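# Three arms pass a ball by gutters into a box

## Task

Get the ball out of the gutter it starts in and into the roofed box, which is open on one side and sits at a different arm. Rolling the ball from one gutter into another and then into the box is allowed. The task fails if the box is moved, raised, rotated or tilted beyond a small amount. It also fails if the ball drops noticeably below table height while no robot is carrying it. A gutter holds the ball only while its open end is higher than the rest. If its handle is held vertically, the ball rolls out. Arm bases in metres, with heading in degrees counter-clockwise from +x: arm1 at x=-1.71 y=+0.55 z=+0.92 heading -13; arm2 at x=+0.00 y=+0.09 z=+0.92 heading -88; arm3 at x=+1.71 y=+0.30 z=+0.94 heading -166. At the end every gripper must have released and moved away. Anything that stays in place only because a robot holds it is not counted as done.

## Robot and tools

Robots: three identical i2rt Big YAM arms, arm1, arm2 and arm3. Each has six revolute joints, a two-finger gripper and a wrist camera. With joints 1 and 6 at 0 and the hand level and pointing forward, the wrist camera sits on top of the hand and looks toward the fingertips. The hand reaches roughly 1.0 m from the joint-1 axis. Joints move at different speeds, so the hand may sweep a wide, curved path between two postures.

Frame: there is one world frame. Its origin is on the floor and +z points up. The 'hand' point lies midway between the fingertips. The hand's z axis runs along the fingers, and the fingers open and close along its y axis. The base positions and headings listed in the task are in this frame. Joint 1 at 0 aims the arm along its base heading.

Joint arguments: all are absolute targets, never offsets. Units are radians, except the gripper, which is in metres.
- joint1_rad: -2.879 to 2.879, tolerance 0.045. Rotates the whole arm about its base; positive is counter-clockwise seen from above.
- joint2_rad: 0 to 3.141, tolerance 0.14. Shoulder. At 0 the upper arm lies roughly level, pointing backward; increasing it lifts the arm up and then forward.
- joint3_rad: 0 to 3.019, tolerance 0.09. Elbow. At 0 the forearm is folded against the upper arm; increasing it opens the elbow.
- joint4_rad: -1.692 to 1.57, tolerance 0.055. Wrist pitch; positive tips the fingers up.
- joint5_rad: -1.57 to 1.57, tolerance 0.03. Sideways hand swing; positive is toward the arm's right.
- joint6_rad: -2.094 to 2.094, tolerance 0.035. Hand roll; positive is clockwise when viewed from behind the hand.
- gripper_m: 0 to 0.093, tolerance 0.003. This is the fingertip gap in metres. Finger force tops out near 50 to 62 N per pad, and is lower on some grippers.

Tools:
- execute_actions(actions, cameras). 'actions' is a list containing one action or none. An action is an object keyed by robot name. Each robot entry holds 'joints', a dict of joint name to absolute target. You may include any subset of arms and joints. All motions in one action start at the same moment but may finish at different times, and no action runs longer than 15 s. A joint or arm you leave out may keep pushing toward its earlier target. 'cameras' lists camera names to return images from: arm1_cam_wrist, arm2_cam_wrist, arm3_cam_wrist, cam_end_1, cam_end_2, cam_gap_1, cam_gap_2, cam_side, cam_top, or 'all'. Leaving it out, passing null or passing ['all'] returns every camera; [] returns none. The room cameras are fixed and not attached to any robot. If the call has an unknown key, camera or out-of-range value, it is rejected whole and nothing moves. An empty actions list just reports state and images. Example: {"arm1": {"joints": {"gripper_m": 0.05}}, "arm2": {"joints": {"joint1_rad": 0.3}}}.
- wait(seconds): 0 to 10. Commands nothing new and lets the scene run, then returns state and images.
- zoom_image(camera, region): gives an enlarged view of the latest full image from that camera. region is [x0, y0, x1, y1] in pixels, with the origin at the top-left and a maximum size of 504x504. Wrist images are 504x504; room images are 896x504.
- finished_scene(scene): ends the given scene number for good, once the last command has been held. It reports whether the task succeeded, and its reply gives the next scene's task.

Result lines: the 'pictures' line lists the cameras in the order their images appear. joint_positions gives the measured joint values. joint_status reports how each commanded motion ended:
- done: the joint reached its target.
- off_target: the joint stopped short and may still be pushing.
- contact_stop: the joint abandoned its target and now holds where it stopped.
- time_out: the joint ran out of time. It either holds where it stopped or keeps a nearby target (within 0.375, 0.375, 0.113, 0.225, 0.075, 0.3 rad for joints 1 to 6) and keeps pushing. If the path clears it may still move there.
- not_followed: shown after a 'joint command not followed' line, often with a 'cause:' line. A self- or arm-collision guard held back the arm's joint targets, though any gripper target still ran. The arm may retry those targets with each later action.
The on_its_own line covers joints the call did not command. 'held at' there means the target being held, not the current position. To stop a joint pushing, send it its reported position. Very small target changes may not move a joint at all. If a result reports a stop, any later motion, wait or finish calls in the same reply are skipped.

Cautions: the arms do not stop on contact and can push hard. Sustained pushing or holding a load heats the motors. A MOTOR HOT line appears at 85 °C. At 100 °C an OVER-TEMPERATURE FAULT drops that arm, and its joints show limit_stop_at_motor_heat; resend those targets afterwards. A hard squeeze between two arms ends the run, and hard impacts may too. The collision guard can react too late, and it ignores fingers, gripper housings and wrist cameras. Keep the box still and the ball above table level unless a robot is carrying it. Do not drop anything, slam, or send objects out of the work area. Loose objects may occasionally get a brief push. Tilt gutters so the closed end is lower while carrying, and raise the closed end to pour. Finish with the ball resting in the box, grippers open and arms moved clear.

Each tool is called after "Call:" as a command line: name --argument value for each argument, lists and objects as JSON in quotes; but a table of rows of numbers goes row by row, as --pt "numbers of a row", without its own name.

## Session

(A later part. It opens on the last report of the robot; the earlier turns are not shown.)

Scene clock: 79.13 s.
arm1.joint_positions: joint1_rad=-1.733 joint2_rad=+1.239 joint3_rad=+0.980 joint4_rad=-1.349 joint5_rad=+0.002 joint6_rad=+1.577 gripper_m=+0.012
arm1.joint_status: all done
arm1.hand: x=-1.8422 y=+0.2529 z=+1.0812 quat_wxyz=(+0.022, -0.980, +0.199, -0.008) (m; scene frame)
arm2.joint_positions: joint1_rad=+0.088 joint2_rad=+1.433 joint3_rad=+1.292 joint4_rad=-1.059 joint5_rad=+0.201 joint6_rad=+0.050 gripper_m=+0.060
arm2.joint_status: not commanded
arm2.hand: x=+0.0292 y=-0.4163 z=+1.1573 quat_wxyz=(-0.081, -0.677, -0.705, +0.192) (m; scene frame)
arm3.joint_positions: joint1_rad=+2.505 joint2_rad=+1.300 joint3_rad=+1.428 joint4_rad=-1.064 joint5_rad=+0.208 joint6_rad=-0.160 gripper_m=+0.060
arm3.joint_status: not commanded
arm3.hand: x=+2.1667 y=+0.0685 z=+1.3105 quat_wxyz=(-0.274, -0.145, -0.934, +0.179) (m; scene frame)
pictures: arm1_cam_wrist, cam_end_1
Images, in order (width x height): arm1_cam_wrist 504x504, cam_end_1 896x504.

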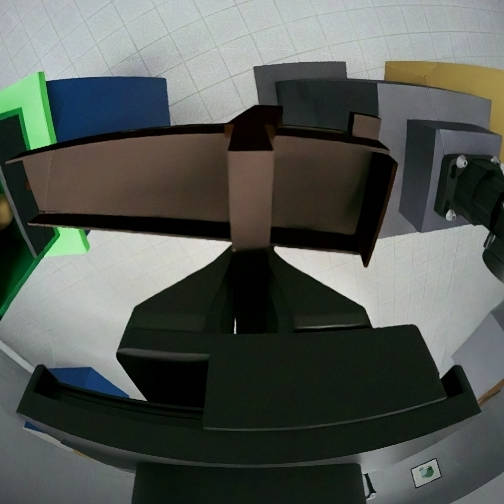

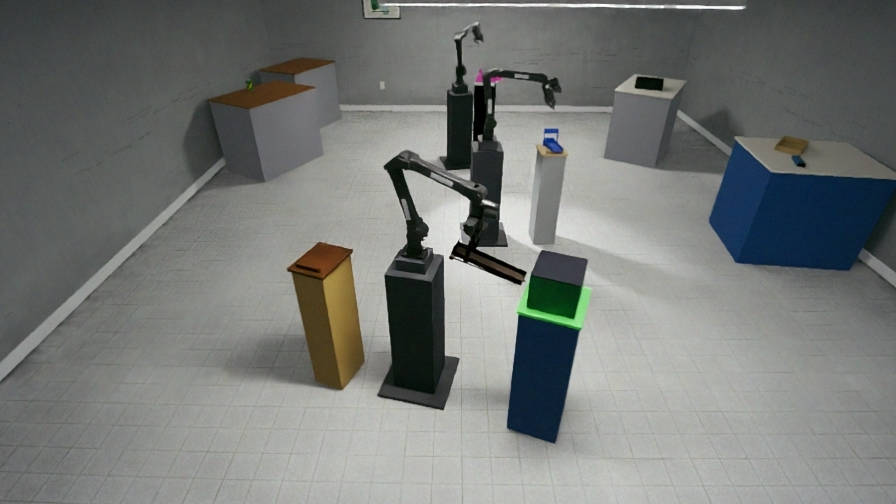

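Call:
execute_actions --actions '[{"arm1":{"joints":{"joint1_rad":-1.25,"joint6_rad":1.0}}}]' --cameras '[]'

Call:
execute_actions --actions '[{"arm1":{"joints":{"joint1_rad":1.572,"joint2_rad":1.58,"joint3_rad":1.325,"joint4_rad":-1.045,"joint5_rad":-0.205,"joint6_rad":0.145}}}]' --cameras '["arm1_cam_wrist","cam_end_1"]'

Scene clock: 80.87 s.
arm1.joint_positions: joint1_rad=-1.253 joint2_rad=+1.239 joint3_rad=+0.980 joint4_rad=-1.349 joint5_rad=-0.001 joint6_rad=+1.016 gripper_m=+0.012
arm1.joint_status: all done
arm1.hand: x=-1.6902 y=+0.2288 z=+1.0830 quat_wxyz=(+0.019, -0.949, -0.314, -0.012) (m; scene frame)
arm2.joint_positions: joint1_rad=+0.088 joint2_rad=+1.433 joint3_rad=+1.292 joint4_rad=-1.059 joint5_rad=+0.201 joint6_rad=+0.050 gripper_m=+0.060
arm2.joint_status: not commanded
arm2.hand: x=+0.0292 y=-0.4163 z=+1.1573 quat_wxyz=(-0.081, -0.677, -0.705, +0.192) (m; scene frame)
arm3.joint_positions: joint1_rad=+2.505 joint2_rad=+1.300 joint3_rad=+1.428 joint4_rad=-1.064 joint5_rad=+0.208 joint6_rad=-0.160 gripper_m=+0.060
arm3.joint_status: not commanded
arm3.hand: x=+2.1667 y=+0.0685 z=+1.3105 quat_wxyz=(-0.274, -0.145, -0.934, +0.179) (m; scene frame)
pictures: none
No camera images: the call's "cameras" was empty. Leave "cameras" out to get every camera's image.

Scene clock: 83.37 s.
arm1.joint_positions: joint1_rad=+1.576 joint2_rad=+1.600 joint3_rad=+1.280 joint4_rad=-1.047 joint5_rad=-0.202 joint6_rad=+0.156 gripper_m=+0.011
arm1.joint_status: all done
arm1.hand: x=-1.6342 y=+1.0575 z=+1.0710 quat_wxyz=(-0.013, +0.563, -0.814, -0.142) (m; scene frame)
arm2.joint_positions: joint1_rad=+0.088 joint2_rad=+1.433 joint3_rad=+1.292 joint4_rad=-1.059 joint5_rad=+0.201 joint6_rad=+0.050 gripper_m=+0.060
arm2.joint_status: not commanded
arm2.hand: x=+0.0292 y=-0.4163 z=+1.1573 quat_wxyz=(-0.081, -0.677, -0.705, +0.192) (m; scene frame)
arm3.joint_positions: joint1_rad=+2.505 joint2_rad=+1.300 joint3_rad=+1.428 joint4_rad=-1.064 joint5_rad=+0.208 joint6_rad=-0.160 gripper_m=+0.060
arm3.joint_status: not commanded
arm3.hand: x=+2.1667 y=+0.0685 z=+1.3105 quat_wxyz=(-0.274, -0.145, -0.934, +0.179) (m; scene frame)
pictures: arm1_cam_wrist, cam_end_1
Images, in order (width x height): arm1_cam_wrist 504x504, cam_end_1 896x504.

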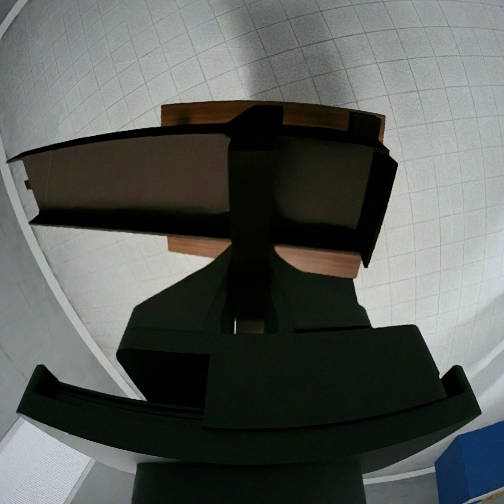

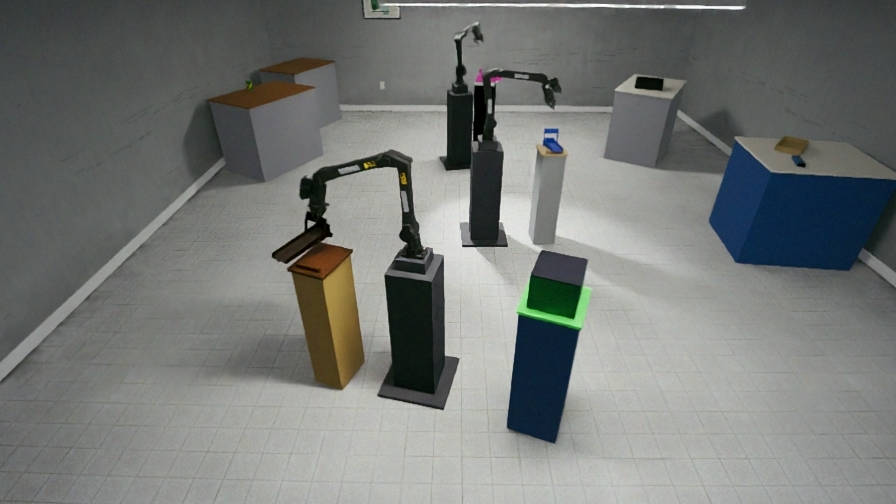

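Call:
execute_actions --actions '[{"arm1":{"joints":{"joint1_rad":1.56,"joint2_rad":1.765,"joint4_rad":-1.078}}}]' --cameras '["arm1_cam_wrist","cam_end_1"]'

Scene clock: 84.50 s.
arm1.joint_positions: joint1_rad=+1.570 joint2_rad=+1.779 joint3_rad=+1.280 joint4_rad=-1.068 joint5_rad=-0.202 joint6_rad=+0.156 gripper_m=+0.012
arm1.joint_status: all done
arm1.hand: x=-1.6321 y=+1.0481 z=+0.9829 quat_wxyz=(+0.060, +0.555, -0.827, -0.074) (m; scene frame)
arm2.joint_positions: joint1_rad=+0.088 joint2_rad=+1.433 joint3_rad=+1.292 joint4_rad=-1.059 joint5_rad=+0.201 joint6_rad=+0.050 gripper_m=+0.060
arm2.joint_status: not commanded
arm2.hand: x=+0.0292 y=-0.4163 z=+1.1573 quat_wxyz=(-0.081, -0.677, -0.705, +0.192) (m; scene frame)
arm3.joint_positions: joint1_rad=+2.505 joint2_rad=+1.300 joint3_rad=+1.428 joint4_rad=-1.064 joint5_rad=+0.208 joint6_rad=-0.160 gripper_m=+0.060
arm3.joint_status: not commanded
arm3.hand: x=+2.1667 y=+0.0685 z=+1.3105 quat_wxyz=(-0.274, -0.145, -0.934, +0.179) (m; scene frame)
pictures: arm1_cam_wrist, cam_end_1
Images, in order (width x height): arm1_cam_wrist 504x504, cam_end_1 896x504.

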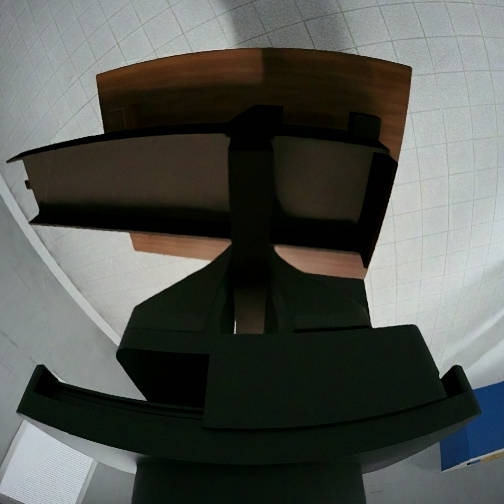

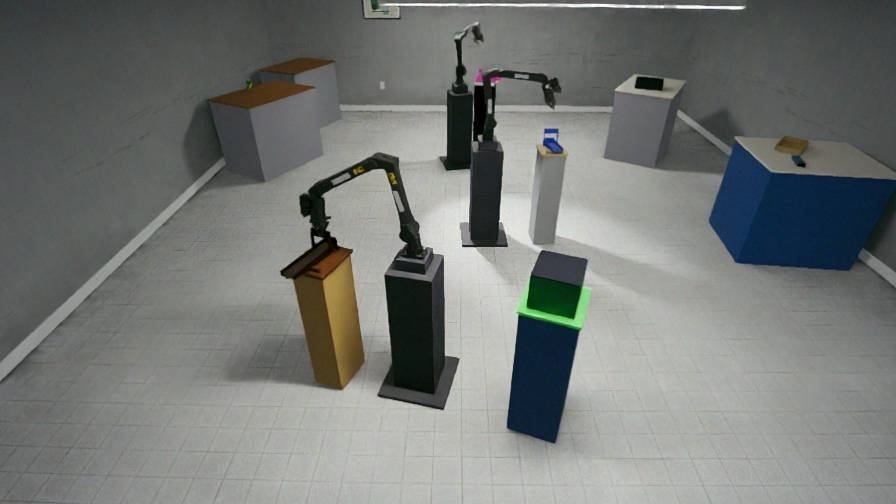

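Call:
execute_actions --actions '[{"arm1":{"joints":{"gripper_m":0.06}}}]' --cameras '["arm1_cam_wrist"]'

Call:
execute_actions --actions '[{"arm1":{"joints":{"joint2_rad":1.4}}}]'

Scene clock: 85.23 s.
arm1.joint_positions: joint1_rad=+1.570 joint2_rad=+1.767 joint3_rad=+1.280 joint4_rad=-1.068 joint5_rad=-0.203 joint6_rad=+0.156 gripper_m=+0.060
arm1.joint_status: all done
arm1.hand: x=-1.6320 y=+1.0489 z=+0.9888 quat_wxyz=(+0.056, +0.555, -0.826, -0.078) (m; scene frame)
arm2.joint_positions: joint1_rad=+0.088 joint2_rad=+1.433 joint3_rad=+1.292 joint4_rad=-1.059 joint5_rad=+0.201 joint6_rad=+0.050 gripper_m=+0.060
arm2.joint_status: not commanded
arm2.hand: x=+0.0292 y=-0.4163 z=+1.1573 quat_wxyz=(-0.081, -0.677, -0.705, +0.192) (m; scene frame)
arm3.joint_positions: joint1_rad=+2.505 joint2_rad=+1.300 joint3_rad=+1.428 joint4_rad=-1.064 joint5_rad=+0.208 joint6_rad=-0.160 gripper_m=+0.060
arm3.joint_status: not commanded
arm3.hand: x=+2.1667 y=+0.0685 z=+1.3105 quat_wxyz=(-0.274, -0.145, -0.934, +0.179) (m; scene frame)
pictures: arm1_cam_wrist
Images, in order (width x height): arm1_cam_wrist 504x504.

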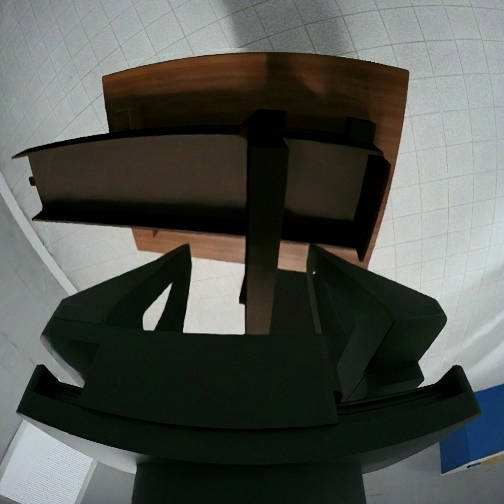

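Scene clock: 86.57 s.
arm1.joint_positions: joint1_rad=+1.570 joint2_rad=+1.390 joint3_rad=+1.292 joint4_rad=-1.068 joint5_rad=-0.203 joint6_rad=+0.156 gripper_m=+0.060
arm1.joint_status: all done
arm1.hand: x=-1.6363 y=+1.0405 z=+1.1764 quat_wxyz=(-0.086, +0.561, -0.797, -0.208) (m; scene frame)
arm2.joint_positions: joint1_rad=+0.088 joint2_rad=+1.433 joint3_rad=+1.292 joint4_rad=-1.059 joint5_rad=+0.201 joint6_rad=+0.050 gripper_m=+0.060
arm2.joint_status: not commanded
arm2.hand: x=+0.0292 y=-0.4163 z=+1.1573 quat_wxyz=(-0.081, -0.677, -0.705, +0.192) (m; scene frame)
arm3.joint_positions: joint1_rad=+2.505 joint2_rad=+1.300 joint3_rad=+1.428 joint4_rad=-1.064 joint5_rad=+0.208 joint6_rad=-0.160 gripper_m=+0.060
arm3.joint_status: not commanded
arm3.hand: x=+2.1667 y=+0.0685 z=+1.3105 quat_wxyz=(-0.274, -0.145, -0.934, +0.179) (m; scene frame)
pictures: arm1_cam_wrist, arm2_cam_wrist, arm3_cam_wrist, cam_end_1, cam_end_2, cam_gap_1, cam_gap_2, cam_side, cam_top
Images, in order (width x height): arm1_cam_wrist 504x504, arm2_cam_wrist 504x504, arm3_cam_wrist 504x504, cam_end_1 896x504, cam_end_2 896x504, cam_gap_1 896x504, cam_gap_2 896x504, cam_side 896x504, cam_top 896x504.

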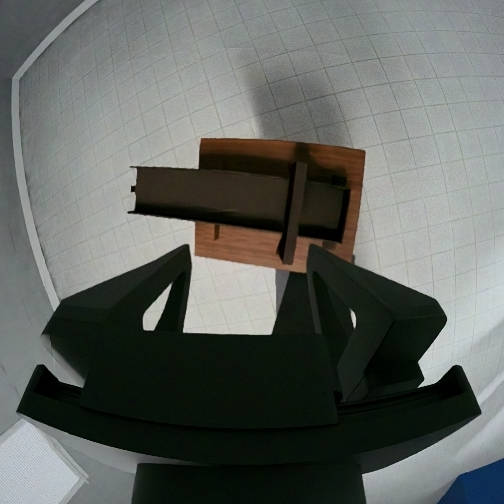

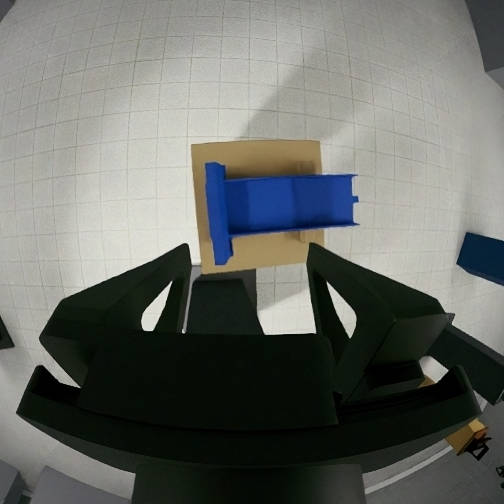

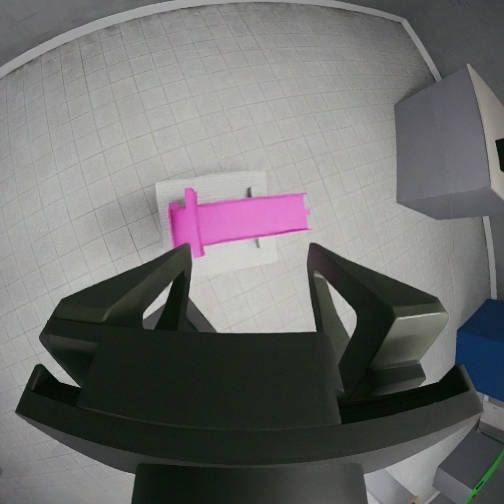

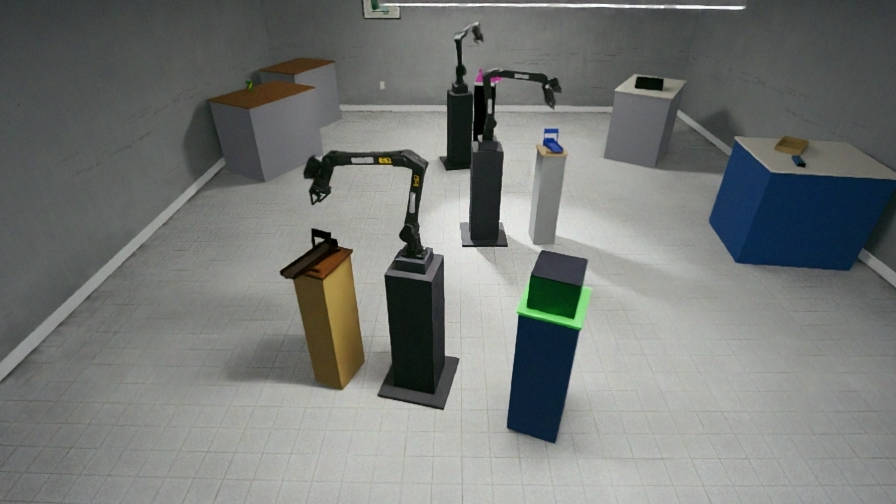

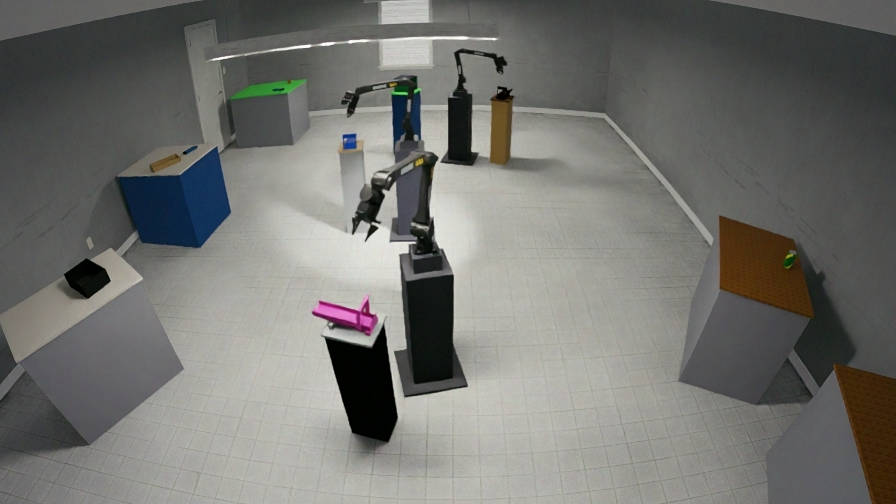

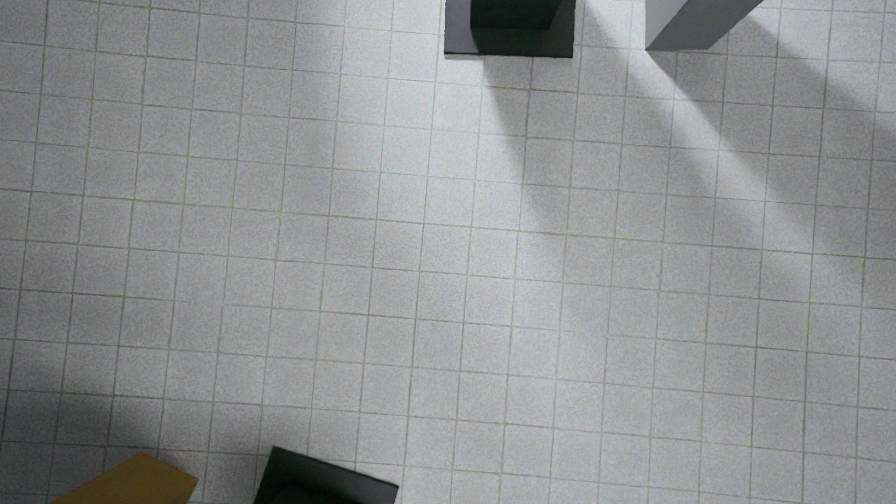

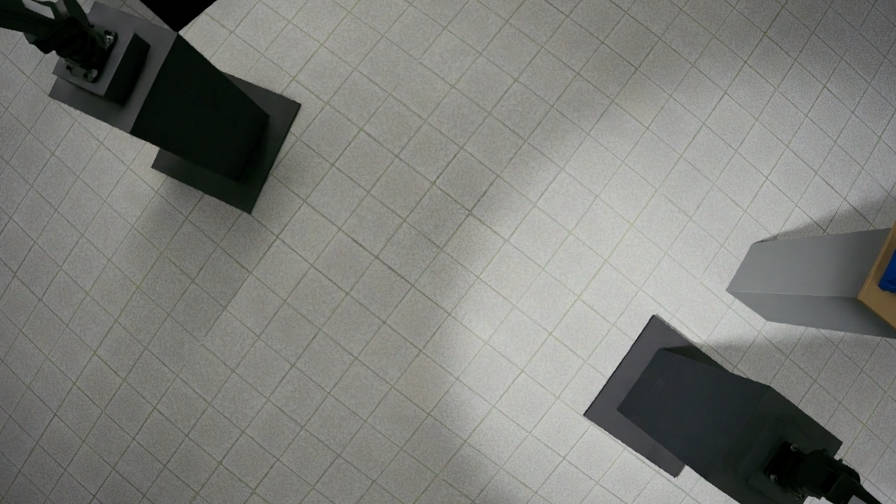

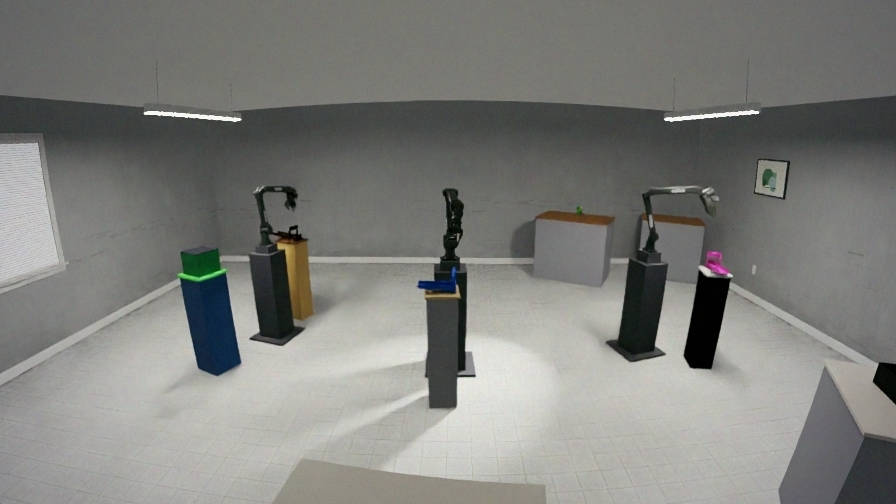

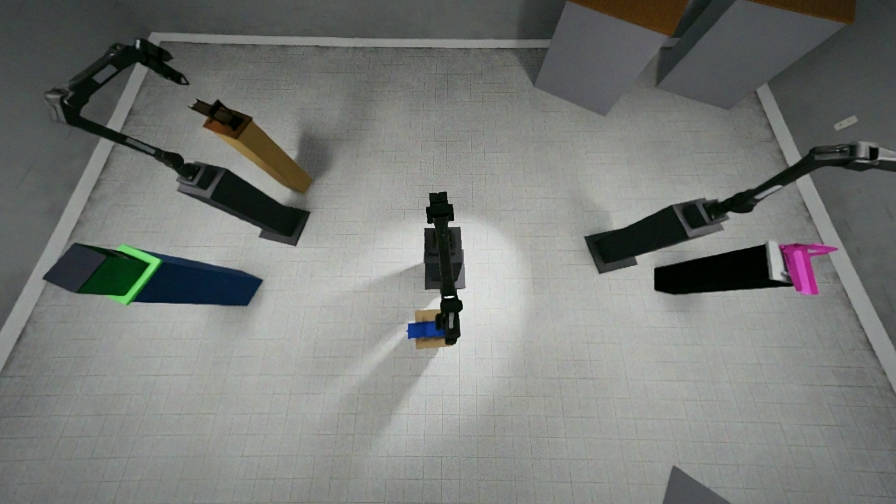

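Call:
finished_scene --scene 1

The scene is finished: the task was done.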